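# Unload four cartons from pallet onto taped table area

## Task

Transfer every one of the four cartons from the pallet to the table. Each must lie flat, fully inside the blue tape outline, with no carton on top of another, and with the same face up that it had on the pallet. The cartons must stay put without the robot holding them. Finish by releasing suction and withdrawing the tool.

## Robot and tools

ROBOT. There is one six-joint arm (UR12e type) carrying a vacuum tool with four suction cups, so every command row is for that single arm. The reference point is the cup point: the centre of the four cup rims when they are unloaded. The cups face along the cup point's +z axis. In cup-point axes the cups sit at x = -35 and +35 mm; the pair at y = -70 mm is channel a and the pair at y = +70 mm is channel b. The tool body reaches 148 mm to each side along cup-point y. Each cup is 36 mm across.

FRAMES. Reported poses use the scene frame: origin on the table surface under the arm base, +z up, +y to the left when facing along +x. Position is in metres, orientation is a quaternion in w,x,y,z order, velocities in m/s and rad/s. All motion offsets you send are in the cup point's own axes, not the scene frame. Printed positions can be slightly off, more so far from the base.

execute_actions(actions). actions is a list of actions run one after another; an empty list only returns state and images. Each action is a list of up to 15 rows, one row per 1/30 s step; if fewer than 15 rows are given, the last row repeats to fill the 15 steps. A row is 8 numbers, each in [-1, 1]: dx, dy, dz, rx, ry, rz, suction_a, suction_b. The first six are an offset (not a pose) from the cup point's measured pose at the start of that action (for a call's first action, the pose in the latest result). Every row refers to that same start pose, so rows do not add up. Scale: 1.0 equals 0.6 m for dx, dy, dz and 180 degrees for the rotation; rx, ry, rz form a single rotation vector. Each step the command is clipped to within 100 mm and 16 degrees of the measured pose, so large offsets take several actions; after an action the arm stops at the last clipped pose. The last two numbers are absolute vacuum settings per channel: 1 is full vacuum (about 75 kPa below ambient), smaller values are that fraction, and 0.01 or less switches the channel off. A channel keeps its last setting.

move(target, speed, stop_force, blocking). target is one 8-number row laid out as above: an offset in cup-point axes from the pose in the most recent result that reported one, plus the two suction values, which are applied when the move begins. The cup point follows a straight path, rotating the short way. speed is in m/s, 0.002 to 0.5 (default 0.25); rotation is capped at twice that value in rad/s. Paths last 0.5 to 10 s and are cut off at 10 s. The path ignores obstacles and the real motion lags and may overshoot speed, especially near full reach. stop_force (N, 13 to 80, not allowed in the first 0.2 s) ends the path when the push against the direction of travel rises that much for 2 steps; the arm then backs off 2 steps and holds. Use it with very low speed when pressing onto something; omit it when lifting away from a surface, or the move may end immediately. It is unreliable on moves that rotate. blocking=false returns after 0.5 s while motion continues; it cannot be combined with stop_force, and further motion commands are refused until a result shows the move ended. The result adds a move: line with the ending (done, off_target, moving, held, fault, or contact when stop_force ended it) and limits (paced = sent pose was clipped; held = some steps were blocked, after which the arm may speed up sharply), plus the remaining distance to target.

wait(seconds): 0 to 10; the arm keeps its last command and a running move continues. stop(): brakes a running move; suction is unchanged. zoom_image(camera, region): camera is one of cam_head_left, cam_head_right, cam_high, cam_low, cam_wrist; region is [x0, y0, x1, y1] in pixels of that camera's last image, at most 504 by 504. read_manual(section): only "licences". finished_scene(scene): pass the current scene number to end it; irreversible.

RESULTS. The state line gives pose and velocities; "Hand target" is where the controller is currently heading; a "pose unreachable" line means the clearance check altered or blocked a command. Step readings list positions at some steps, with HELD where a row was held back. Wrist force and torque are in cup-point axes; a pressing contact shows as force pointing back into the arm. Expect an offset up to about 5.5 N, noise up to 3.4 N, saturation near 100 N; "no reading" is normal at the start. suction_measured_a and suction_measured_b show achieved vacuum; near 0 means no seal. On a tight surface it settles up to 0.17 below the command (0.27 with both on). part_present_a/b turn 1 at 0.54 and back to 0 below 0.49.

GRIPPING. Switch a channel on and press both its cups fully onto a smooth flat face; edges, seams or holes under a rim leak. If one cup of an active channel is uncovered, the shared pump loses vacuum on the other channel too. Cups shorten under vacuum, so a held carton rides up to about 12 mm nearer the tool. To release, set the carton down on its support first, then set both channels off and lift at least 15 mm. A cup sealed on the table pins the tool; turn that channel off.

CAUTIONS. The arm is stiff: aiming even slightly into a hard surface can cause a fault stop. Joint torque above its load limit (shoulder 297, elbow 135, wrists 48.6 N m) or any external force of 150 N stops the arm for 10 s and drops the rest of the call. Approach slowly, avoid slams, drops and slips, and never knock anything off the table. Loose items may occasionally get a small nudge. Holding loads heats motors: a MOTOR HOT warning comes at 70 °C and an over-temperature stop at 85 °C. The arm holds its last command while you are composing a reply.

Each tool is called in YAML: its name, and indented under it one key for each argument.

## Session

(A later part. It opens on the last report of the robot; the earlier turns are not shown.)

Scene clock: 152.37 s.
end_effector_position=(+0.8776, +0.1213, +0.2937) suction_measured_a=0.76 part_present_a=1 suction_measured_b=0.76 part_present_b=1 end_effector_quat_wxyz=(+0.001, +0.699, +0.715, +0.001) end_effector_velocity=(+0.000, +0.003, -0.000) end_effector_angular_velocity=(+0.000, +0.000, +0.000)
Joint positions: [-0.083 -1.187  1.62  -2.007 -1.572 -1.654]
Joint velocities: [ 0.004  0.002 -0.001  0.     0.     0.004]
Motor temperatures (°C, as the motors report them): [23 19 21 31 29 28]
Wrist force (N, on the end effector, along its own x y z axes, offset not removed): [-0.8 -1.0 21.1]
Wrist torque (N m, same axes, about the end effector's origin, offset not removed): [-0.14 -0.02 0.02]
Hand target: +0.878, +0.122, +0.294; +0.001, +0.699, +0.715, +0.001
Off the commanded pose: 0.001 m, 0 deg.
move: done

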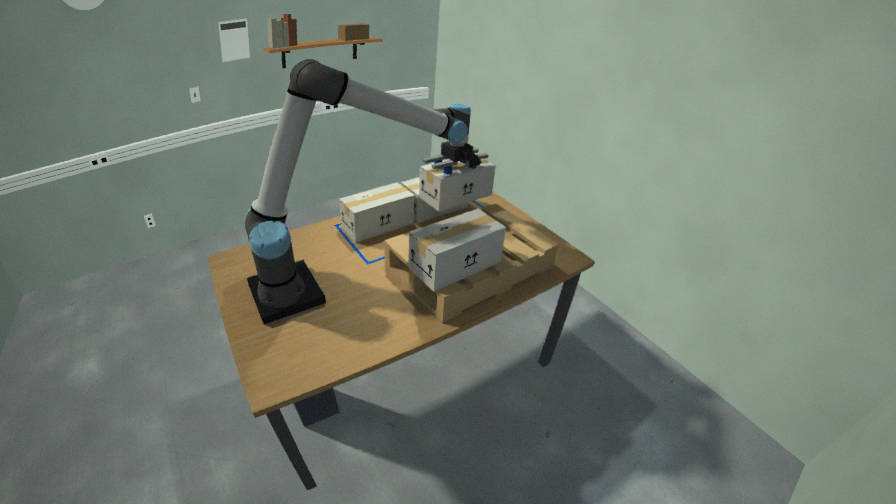

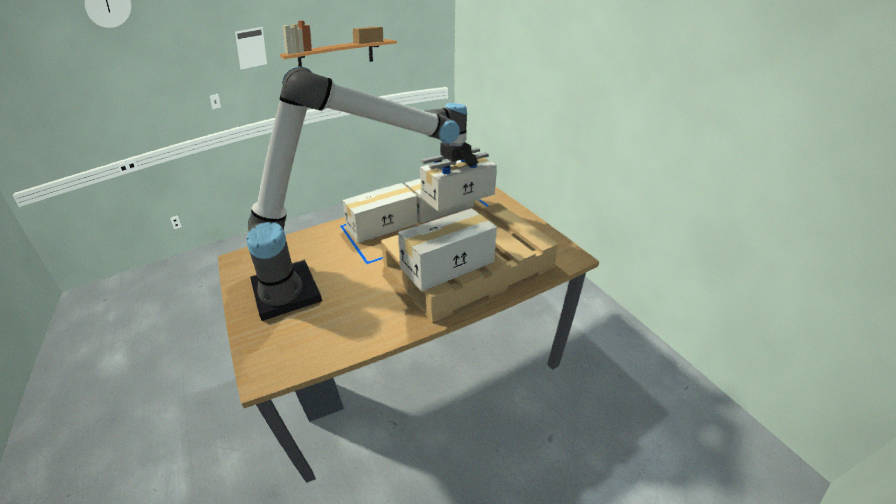

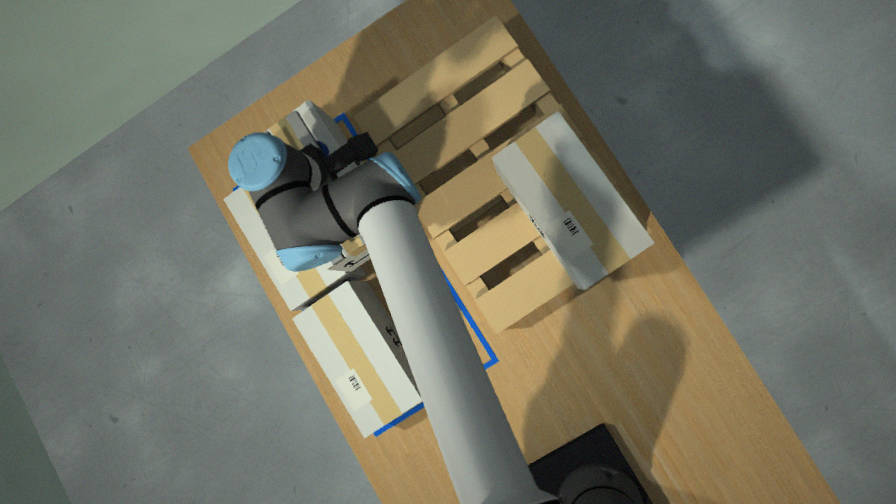

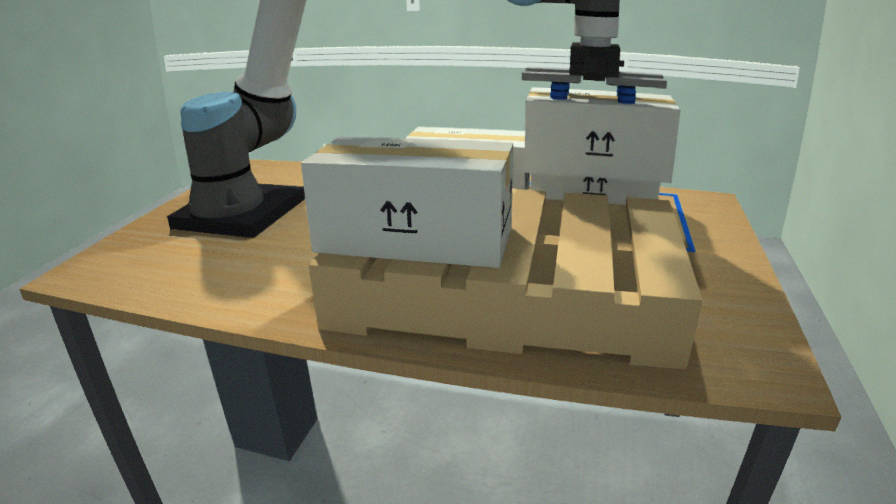

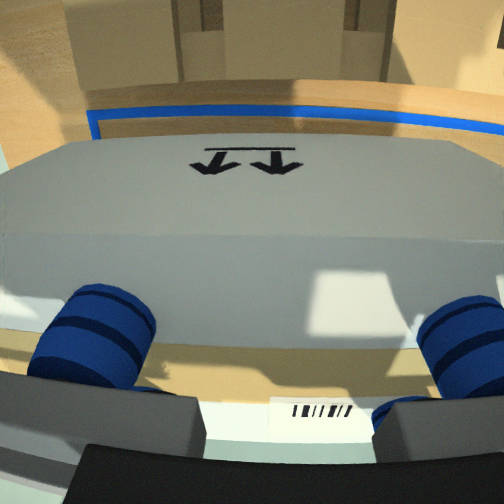

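move:
  target: [0.012,0,0.236,0,0,0,1,1]
  speed: 0.3

move:
  target: [0,0,0.03,0,0,0,1,1]
  speed: 0.008
  stop_force: 15

Scene clock: 159.50 s.
end_effector_position=(+0.8777, +0.1284, +0.1524) suction_measured_a=0.76 part_present_a=1 suction_measured_b=0.76 part_present_b=1 end_effector_quat_wxyz=(+0.001, +0.699, +0.715, +0.001) end_effector_velocity=(+0.000, -0.000, -0.003) end_effector_angular_velocity=(+0.000, -0.000, -0.000)
Joint positions: [-0.075 -1.065  1.722 -2.23  -1.572 -1.646]
Joint velocities: [-0.     0.003  0.001 -0.004  0.     0.   ]
Motor temperatures (°C, as the motors report them): [23 19 21 31 29 28]
Wrist force (N, on the end effector, along its own x y z axes, offset not removed): [1.3 -5.0 20.3]
Wrist torque (N m, same axes, about the end effector's origin, offset not removed): [-0.66 -0.27 0.02]
Hand target: +0.878, +0.128, +0.152; +0.001, +0.699, +0.715, +0.001
Off the commanded pose: 0.000 m, 0 deg.
move: done

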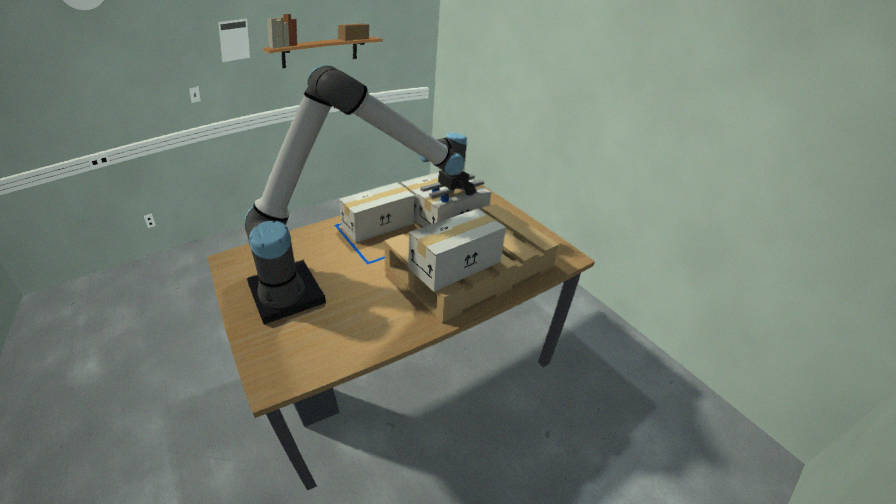

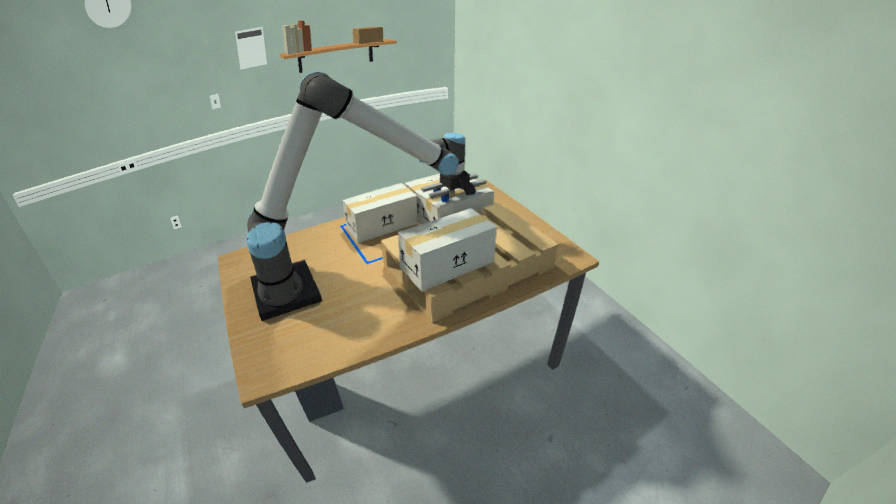

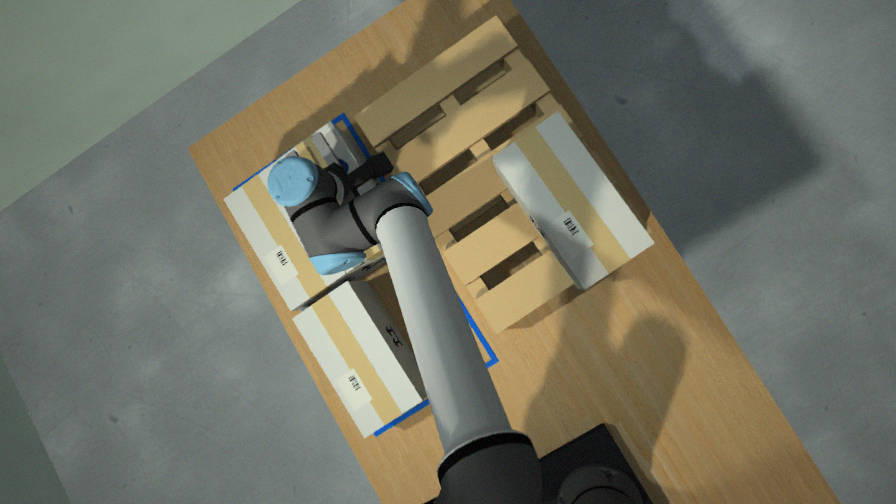

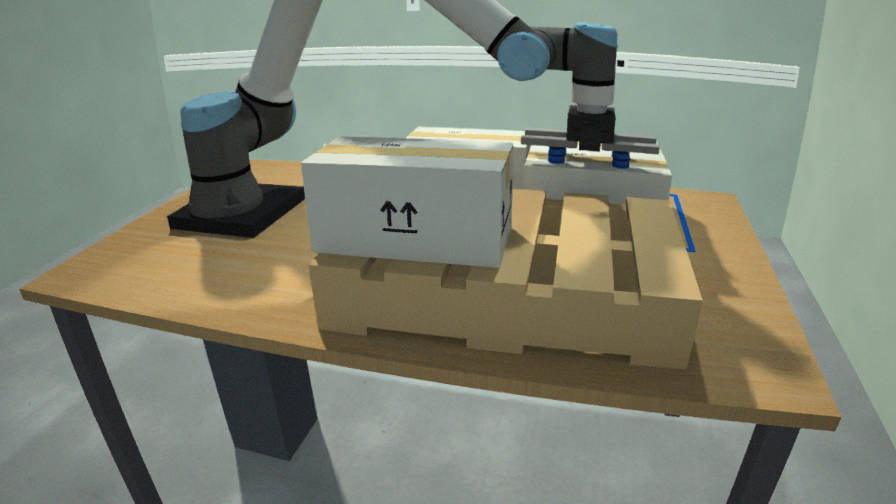

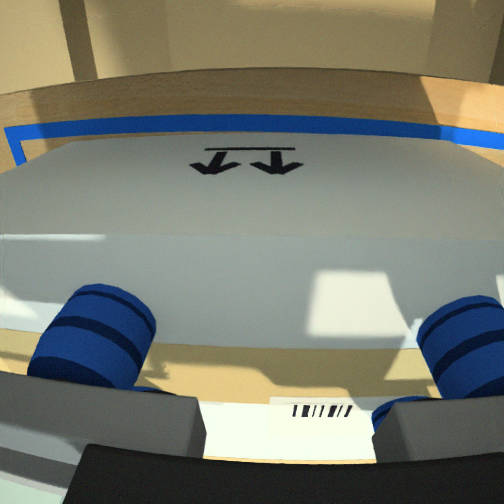

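Scene clock: 160.90 s.
end_effector_position=(+0.8777, +0.1284, +0.1444) suction_measured_a=0.76 part_present_a=1 suction_measured_b=0.76 part_present_b=1 end_effector_quat_wxyz=(+0.001, +0.699, +0.715, +0.001) end_effector_velocity=(-0.001, -0.000, +0.001) end_effector_angular_velocity=(-0.000, +0.003, -0.001)
Joint positions: [-0.075 -1.057  1.726 -2.243 -1.572 -1.646]
Joint velocities: [-0.001 -0.001  0.     0.004 -0.     0.   ]
Motor temperatures (°C, as the motors report them): [23 19 21 31 29 28]
Wrist force (N, on the end effector, along its own x y z axes, offset not removed): [0.5 -2.5 -20.3]
Wrist torque (N m, same axes, about the end effector's origin, offset not removed): [1.52 0.09 0.06]
Hand target: +0.878, +0.128, +0.145; +0.001, +0.699, +0.715, +0.001
Off the commanded pose: 0.010 m, 0 deg.
move: contact

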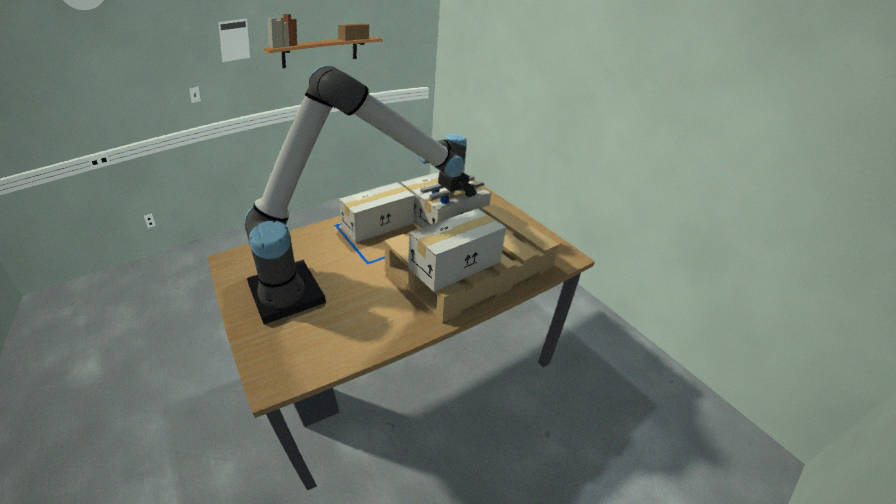

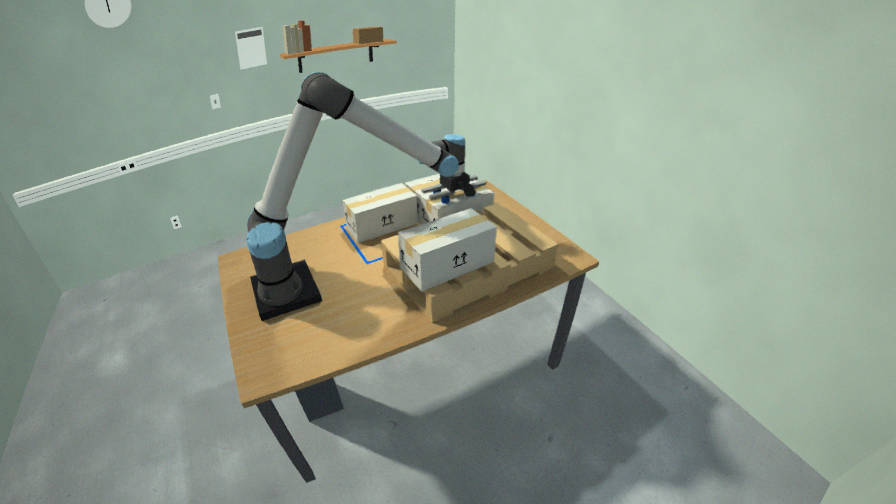

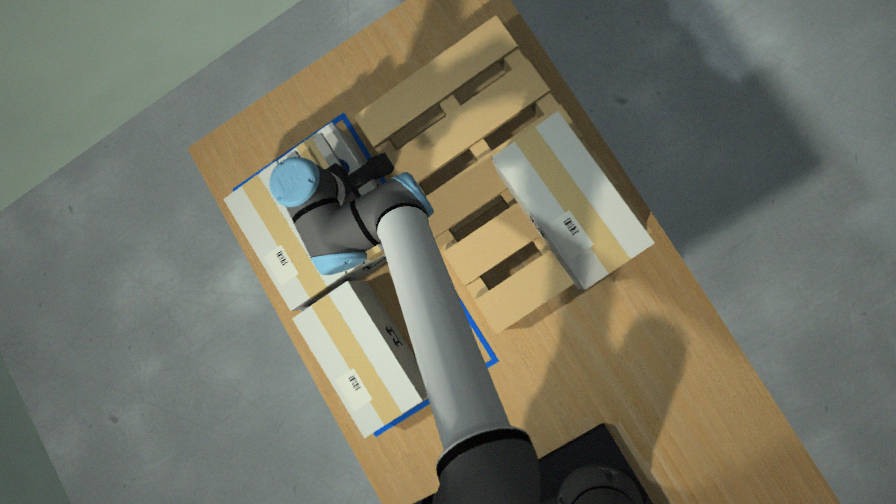

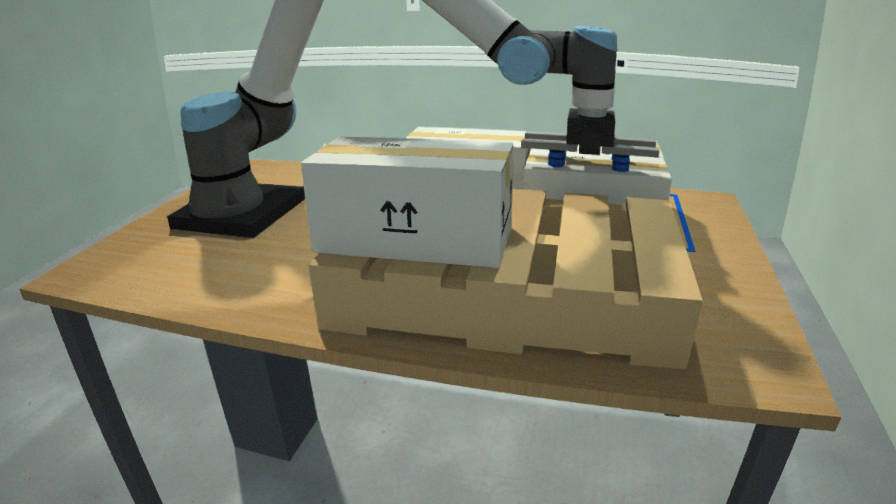

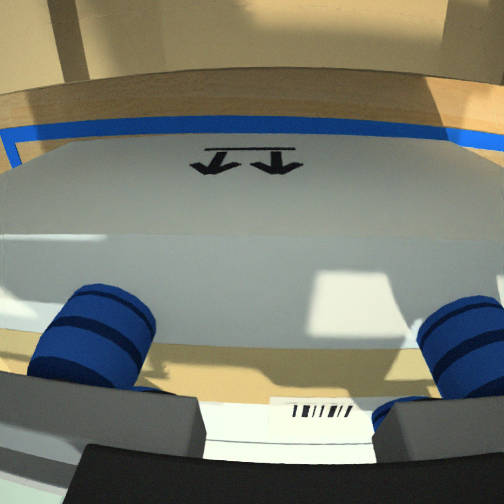

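execute_actions:
  actions:
    - [[0,0,0,0,0,0,0,0],[0,0,0,0,0,0,0,0],[0,0,0,0,0,0,0,0],[0,0,0,0,0,0,0,0],[0,0,0,0,0,0,0,0],[0,0,0,0,0,0,0,0],[0,0,0,0,0,0,0,0],[0,0,0,0,0,0,0,0],[0,0,-0.01,0,0,0,0,0],[0,0,-0.02,0,0,0,0,0],[0,0,-0.03,0,0,0,0,0],[0,0,-0.04,0,0,0,0,0]]

move:
  target: [-0.25,-0.2,-0.27,0,0,0,0,0]
  speed: 0.45

move:
  target: [-0.427,-0.302,0.03,0,0,0,0,0]
  speed: 0.45

move:
  target: [0,0,0.029,0,0,0,0,0]

Scene clock: 170.13 s.
end_effector_position=(+0.8775, +0.1284, +0.1588) suction_measured_a=0.01 part_present_a=0 suction_measured_b=0.01 part_present_b=0 end_effector_quat_wxyz=(+0.001, +0.699, +0.715, +0.001) end_effector_velocity=(-0.000, +0.000, +0.071) end_effector_angular_velocity=(+0.000, +0.001, +0.000)
Joint positions: [-0.075 -1.072  1.719 -2.22  -1.572 -1.646]
Joint velocities: [ 0.    -0.071 -0.039  0.111  0.    -0.   ]
Motor temperatures (°C, as the motors report them): [23 19 21 31 29 28]
Wrist force (N, on the end effector, along its own x y z axes, offset not removed): [1.6 -3.1 -1.7]
Wrist torque (N m, same axes, about the end effector's origin, offset not removed): [-0.47 -0.37 0.12]
Hand target: +0.878, +0.128, +0.168; +0.001, +0.699, +0.715, +0.001
Off the commanded pose: 0.010 m, 0 deg.
Step readings (end_effector_position):
0: (+0.8777, +0.1284, +0.1448)
1: (+0.8777, +0.1284, +0.1448)
2: (+0.8777, +0.1284, +0.1448)
4: (+0.8781, +0.1284, +0.1451)
8: (+0.8781, +0.1284, +0.1451)
15: end_effector_position above

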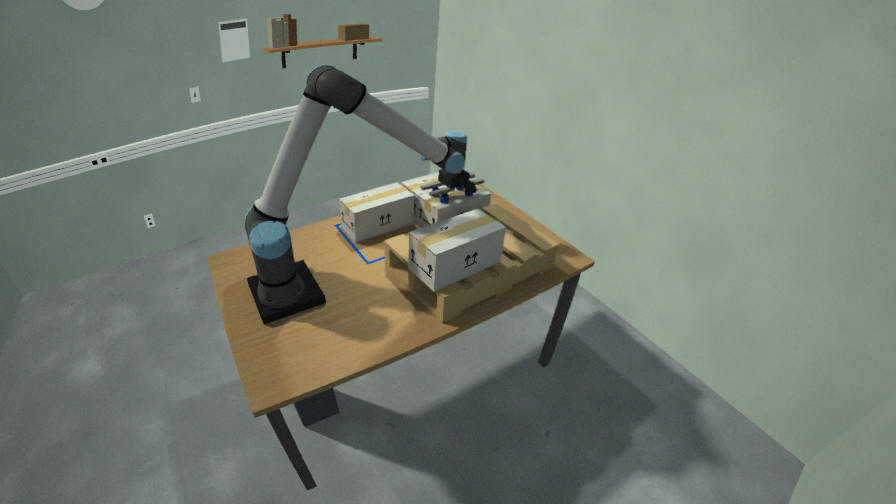

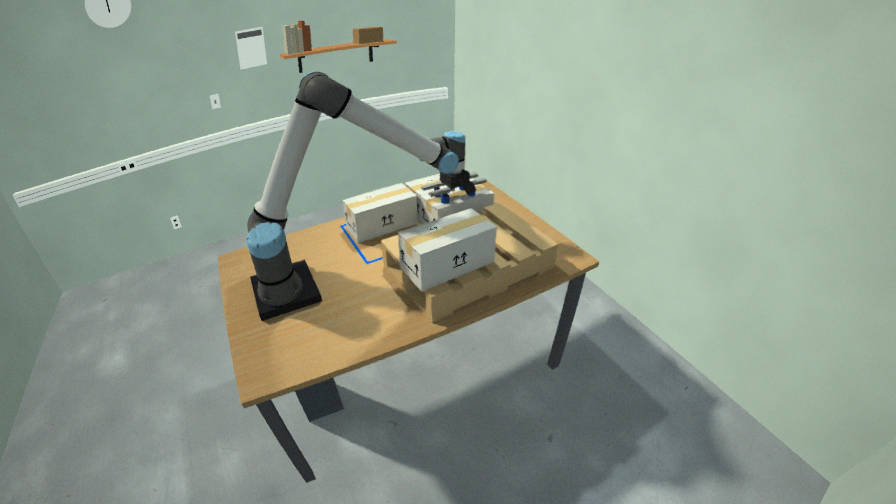

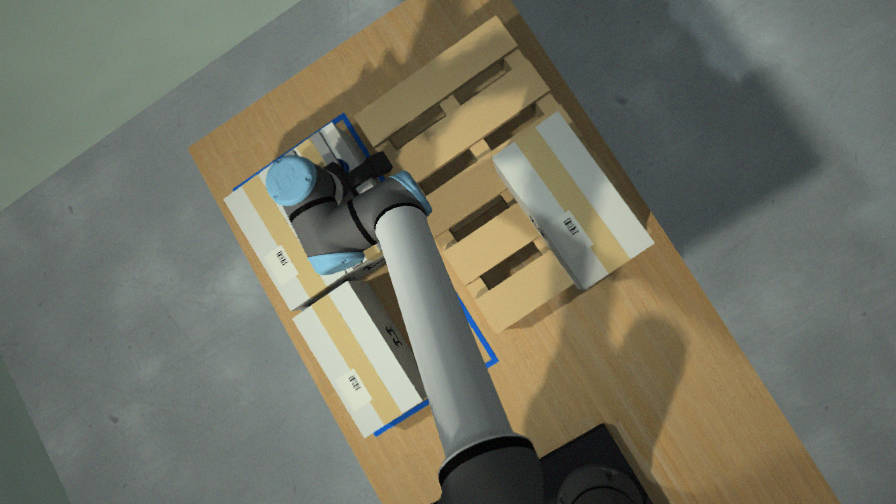

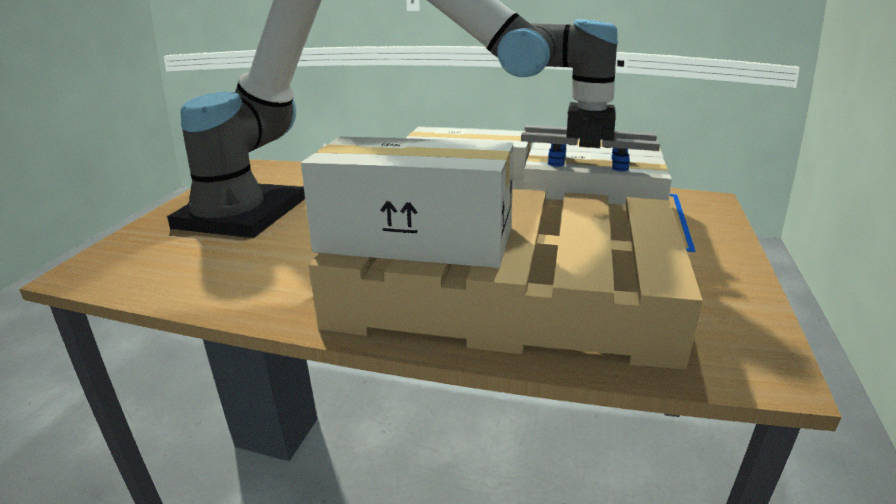

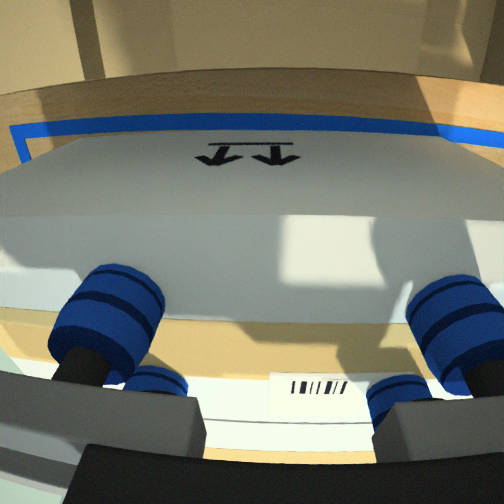

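Scene clock: 171.53 s.
end_effector_position=(+0.7609, -0.0240, +0.3202) suction_measured_a=0.01 part_present_a=0 suction_measured_b=0.01 part_present_b=0 end_effector_quat_wxyz=(+0.001, +0.699, +0.715, +0.001) end_effector_velocity=(-0.001, -0.001, +0.002) end_effector_angular_velocity=(-0.000, -0.000, +0.001)
Joint positions: [-0.285 -1.397  1.847 -2.023 -1.571 -1.856]
Joint velocities: [-0.002 -0.004  0.     0.003 -0.    -0.003]
Motor temperatures (°C, as the motors report them): [23 19 21 31 29 28]
Wrist force (N, on the end effector, along its own x y z axes, offset not removed): [-0.5 -1.6 -3.6]
Wrist torque (N m, same axes, about the end effector's origin, offset not removed): [-0.29 -0.05 0.07]
Hand target: +0.761, -0.024, +0.320; +0.001, +0.699, +0.715, +0.001
Off the commanded pose: 0.001 m, 0 deg.
move: done

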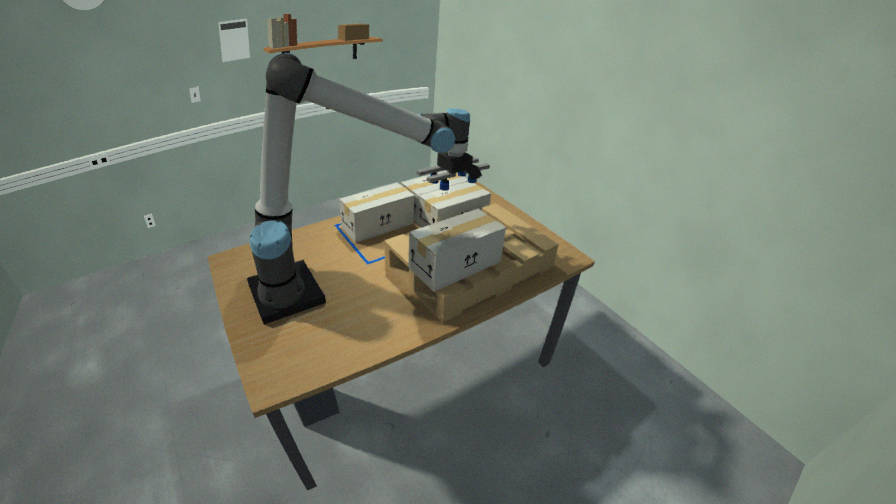

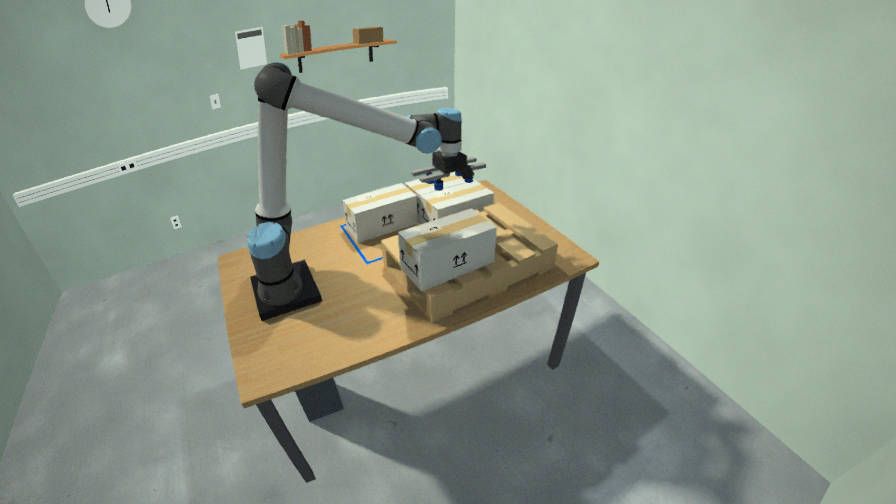

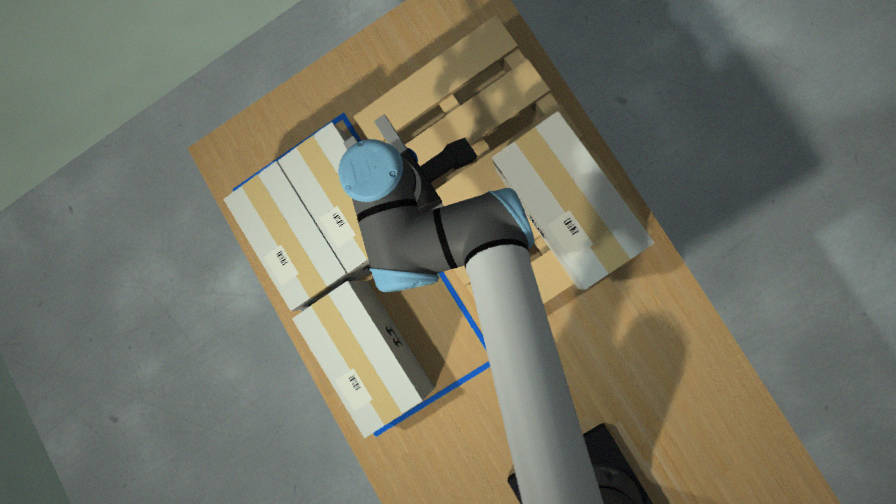

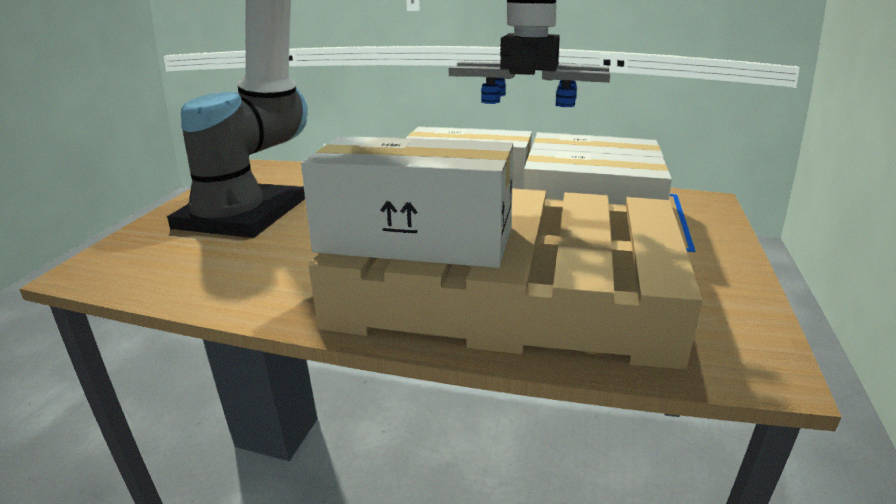

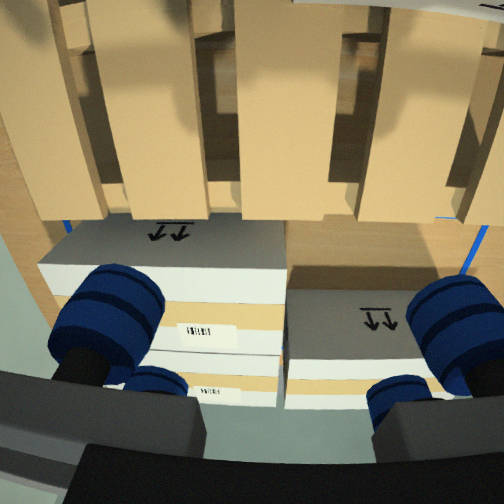

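Scene clock: 173.07 s.
end_effector_position=(+0.5860, -0.2838, +0.3019) suction_measured_a=0.01 part_present_a=0 suction_measured_b=0.01 part_present_b=0 end_effector_quat_wxyz=(+0.001, +0.699, +0.715, +0.001) end_effector_velocity=(-0.001, -0.002, +0.001) end_effector_angular_velocity=(-0.000, -0.002, +0.001)
Joint positions: [-0.745 -1.561  2.064 -2.077 -1.571 -2.316]
Joint velocities: [-0.004 -0.001 -0.    -0.     0.001 -0.005]
Motor temperatures (°C, as the motors report them): [23 19 21 31 29 28]
Wrist force (N, on the end effector, along its own x y z axes, offset not removed): [-1.3 0.3 -1.5]
Wrist torque (N m, same axes, about the end effector's origin, offset not removed): [-0.05 0.21 0.10]
Hand target: +0.586, -0.284, +0.302; +0.001, +0.699, +0.715, +0.001
Off the commanded pose: 0.001 m, 0 deg.
move: done

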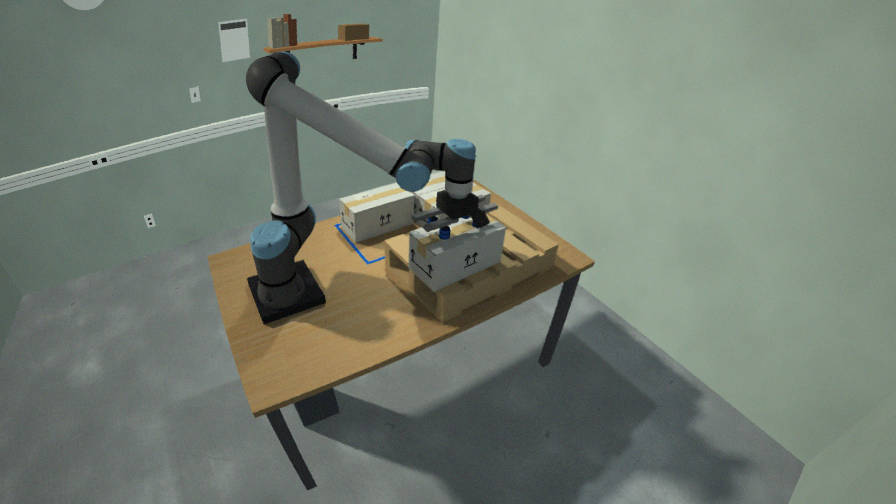

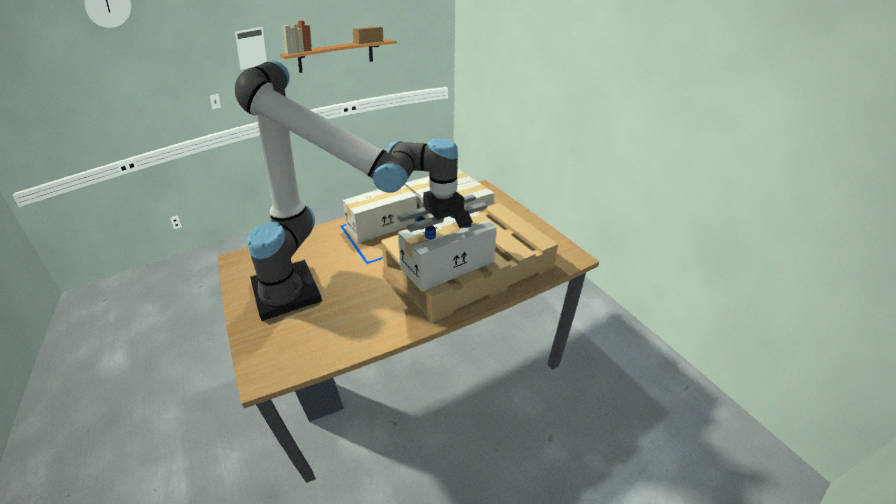

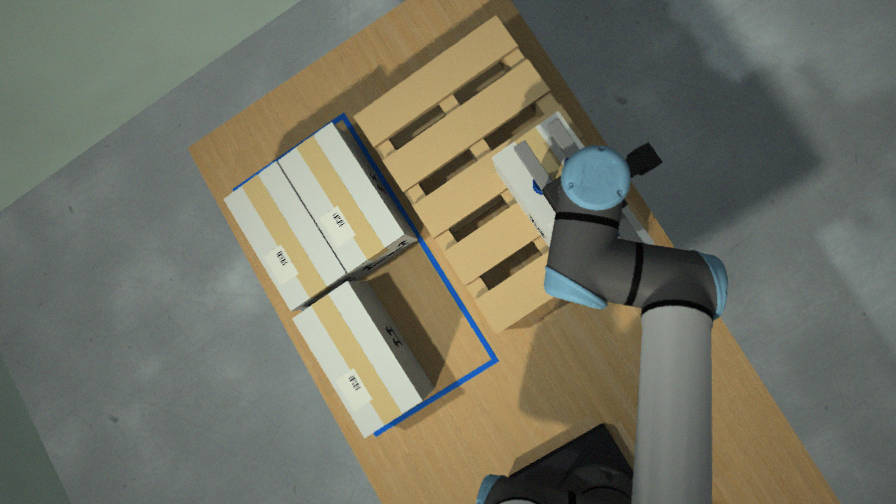

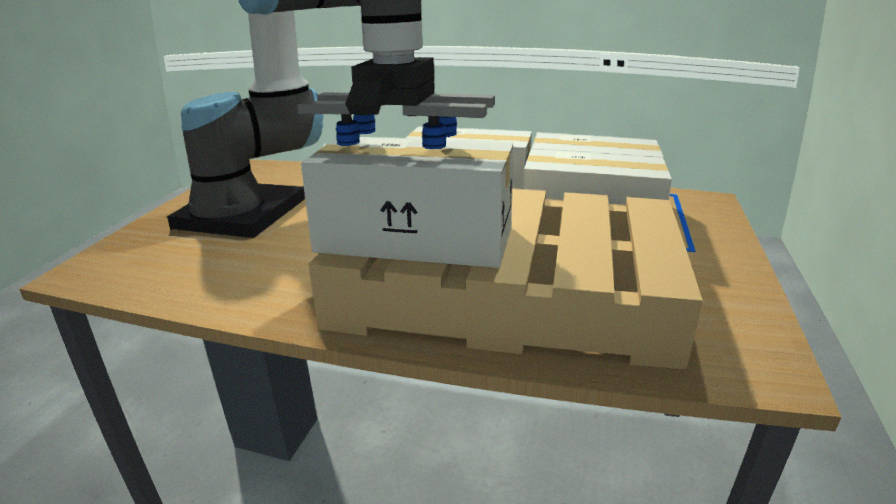

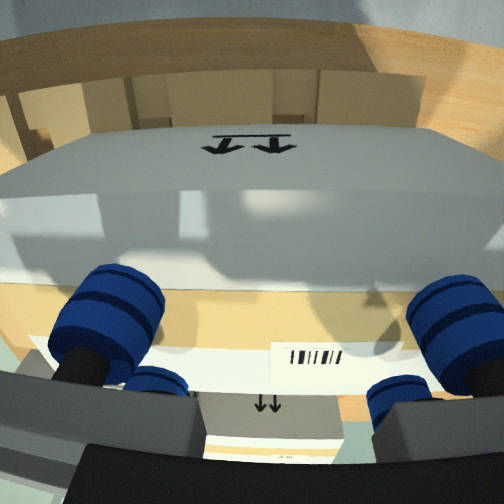

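Scene clock: 173.90 s.
end_effector_position=(+0.5860, -0.2839, +0.2848) suction_measured_a=0.01 part_present_a=0 suction_measured_b=0.01 part_present_b=0 end_effector_quat_wxyz=(+0.001, +0.699, +0.715, +0.001) end_effector_velocity=(+0.000, +0.000, -0.003) end_effector_angular_velocity=(-0.000, +0.000, +0.000)
Joint positions: [-0.745 -1.545  2.082 -2.111 -1.571 -2.316]
Joint velocities: [ 0.001  0.003  0.003 -0.005 -0.     0.   ]
Motor temperatures (°C, as the motors report them): [23 19 21 31 29 28]
Wrist force (N, on the end effector, along its own x y z axes, offset not removed): [1.1 -0.5 -3.4]
Wrist torque (N m, same axes, about the end effector's origin, offset not removed): [-0.20 -0.19 0.07]
Hand target: +0.586, -0.284, +0.284; +0.001, +0.699, +0.715, +0.001
Off the commanded pose: 0.000 m, 0 deg.
move: done

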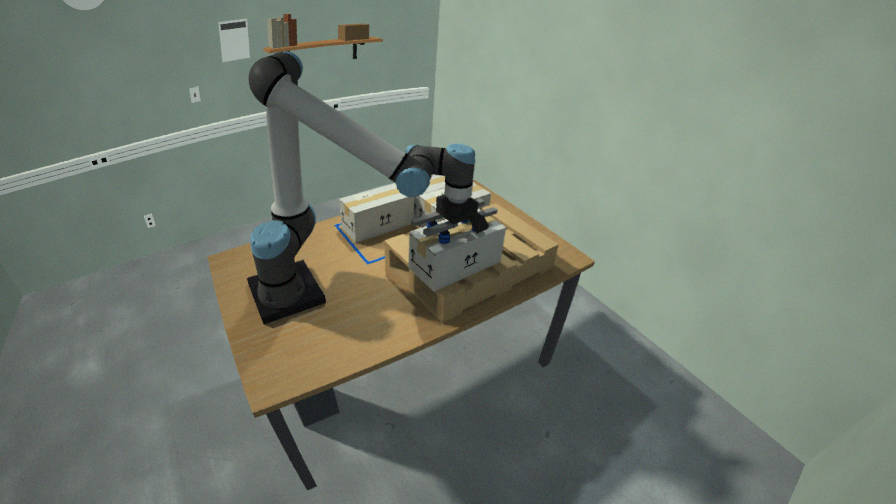

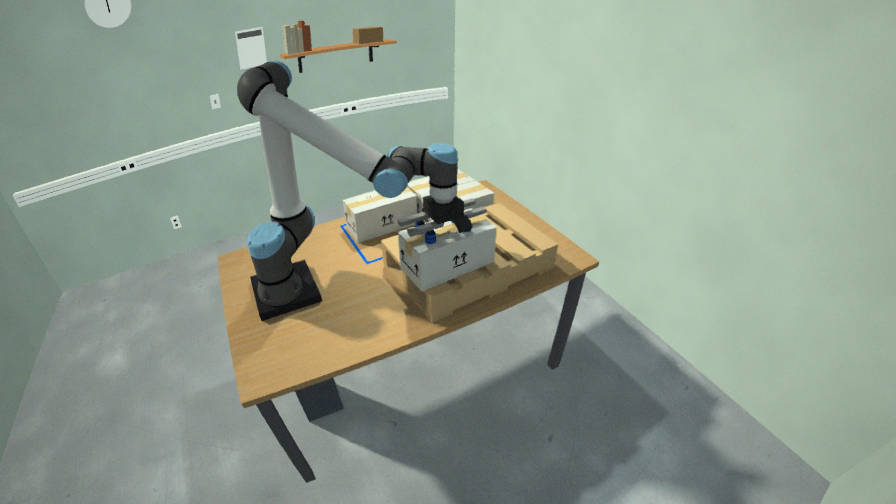

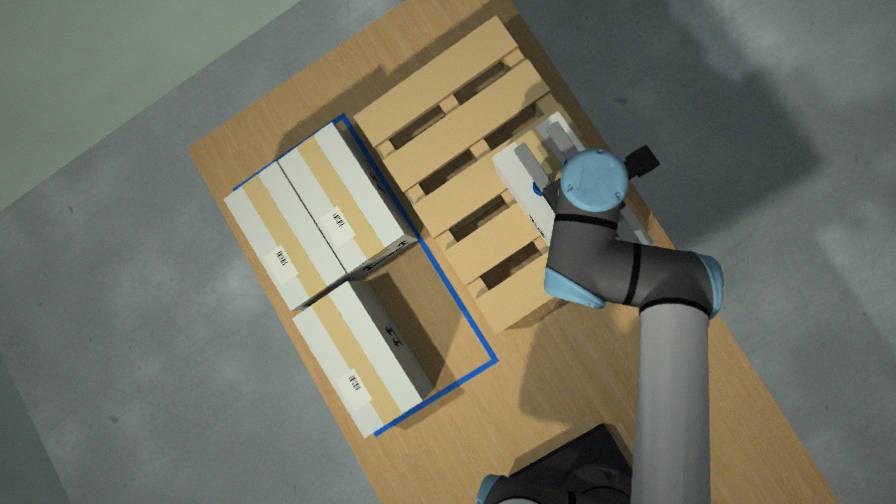

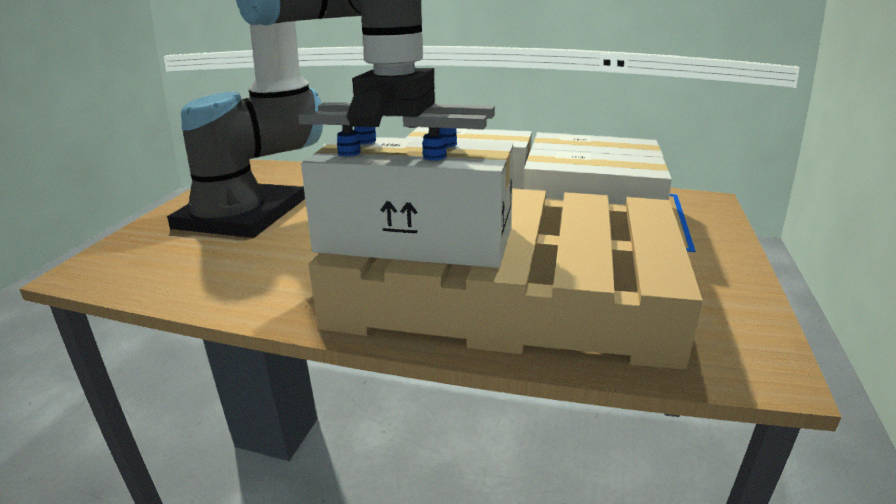

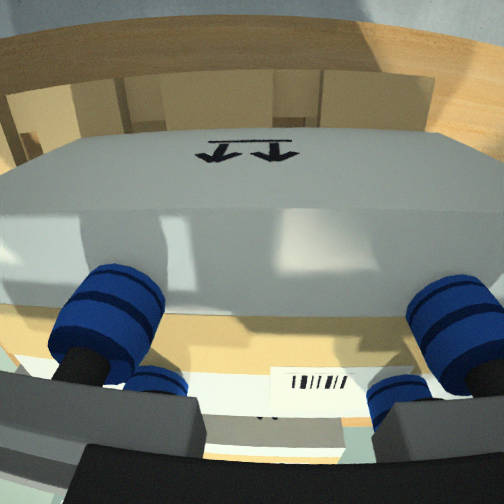

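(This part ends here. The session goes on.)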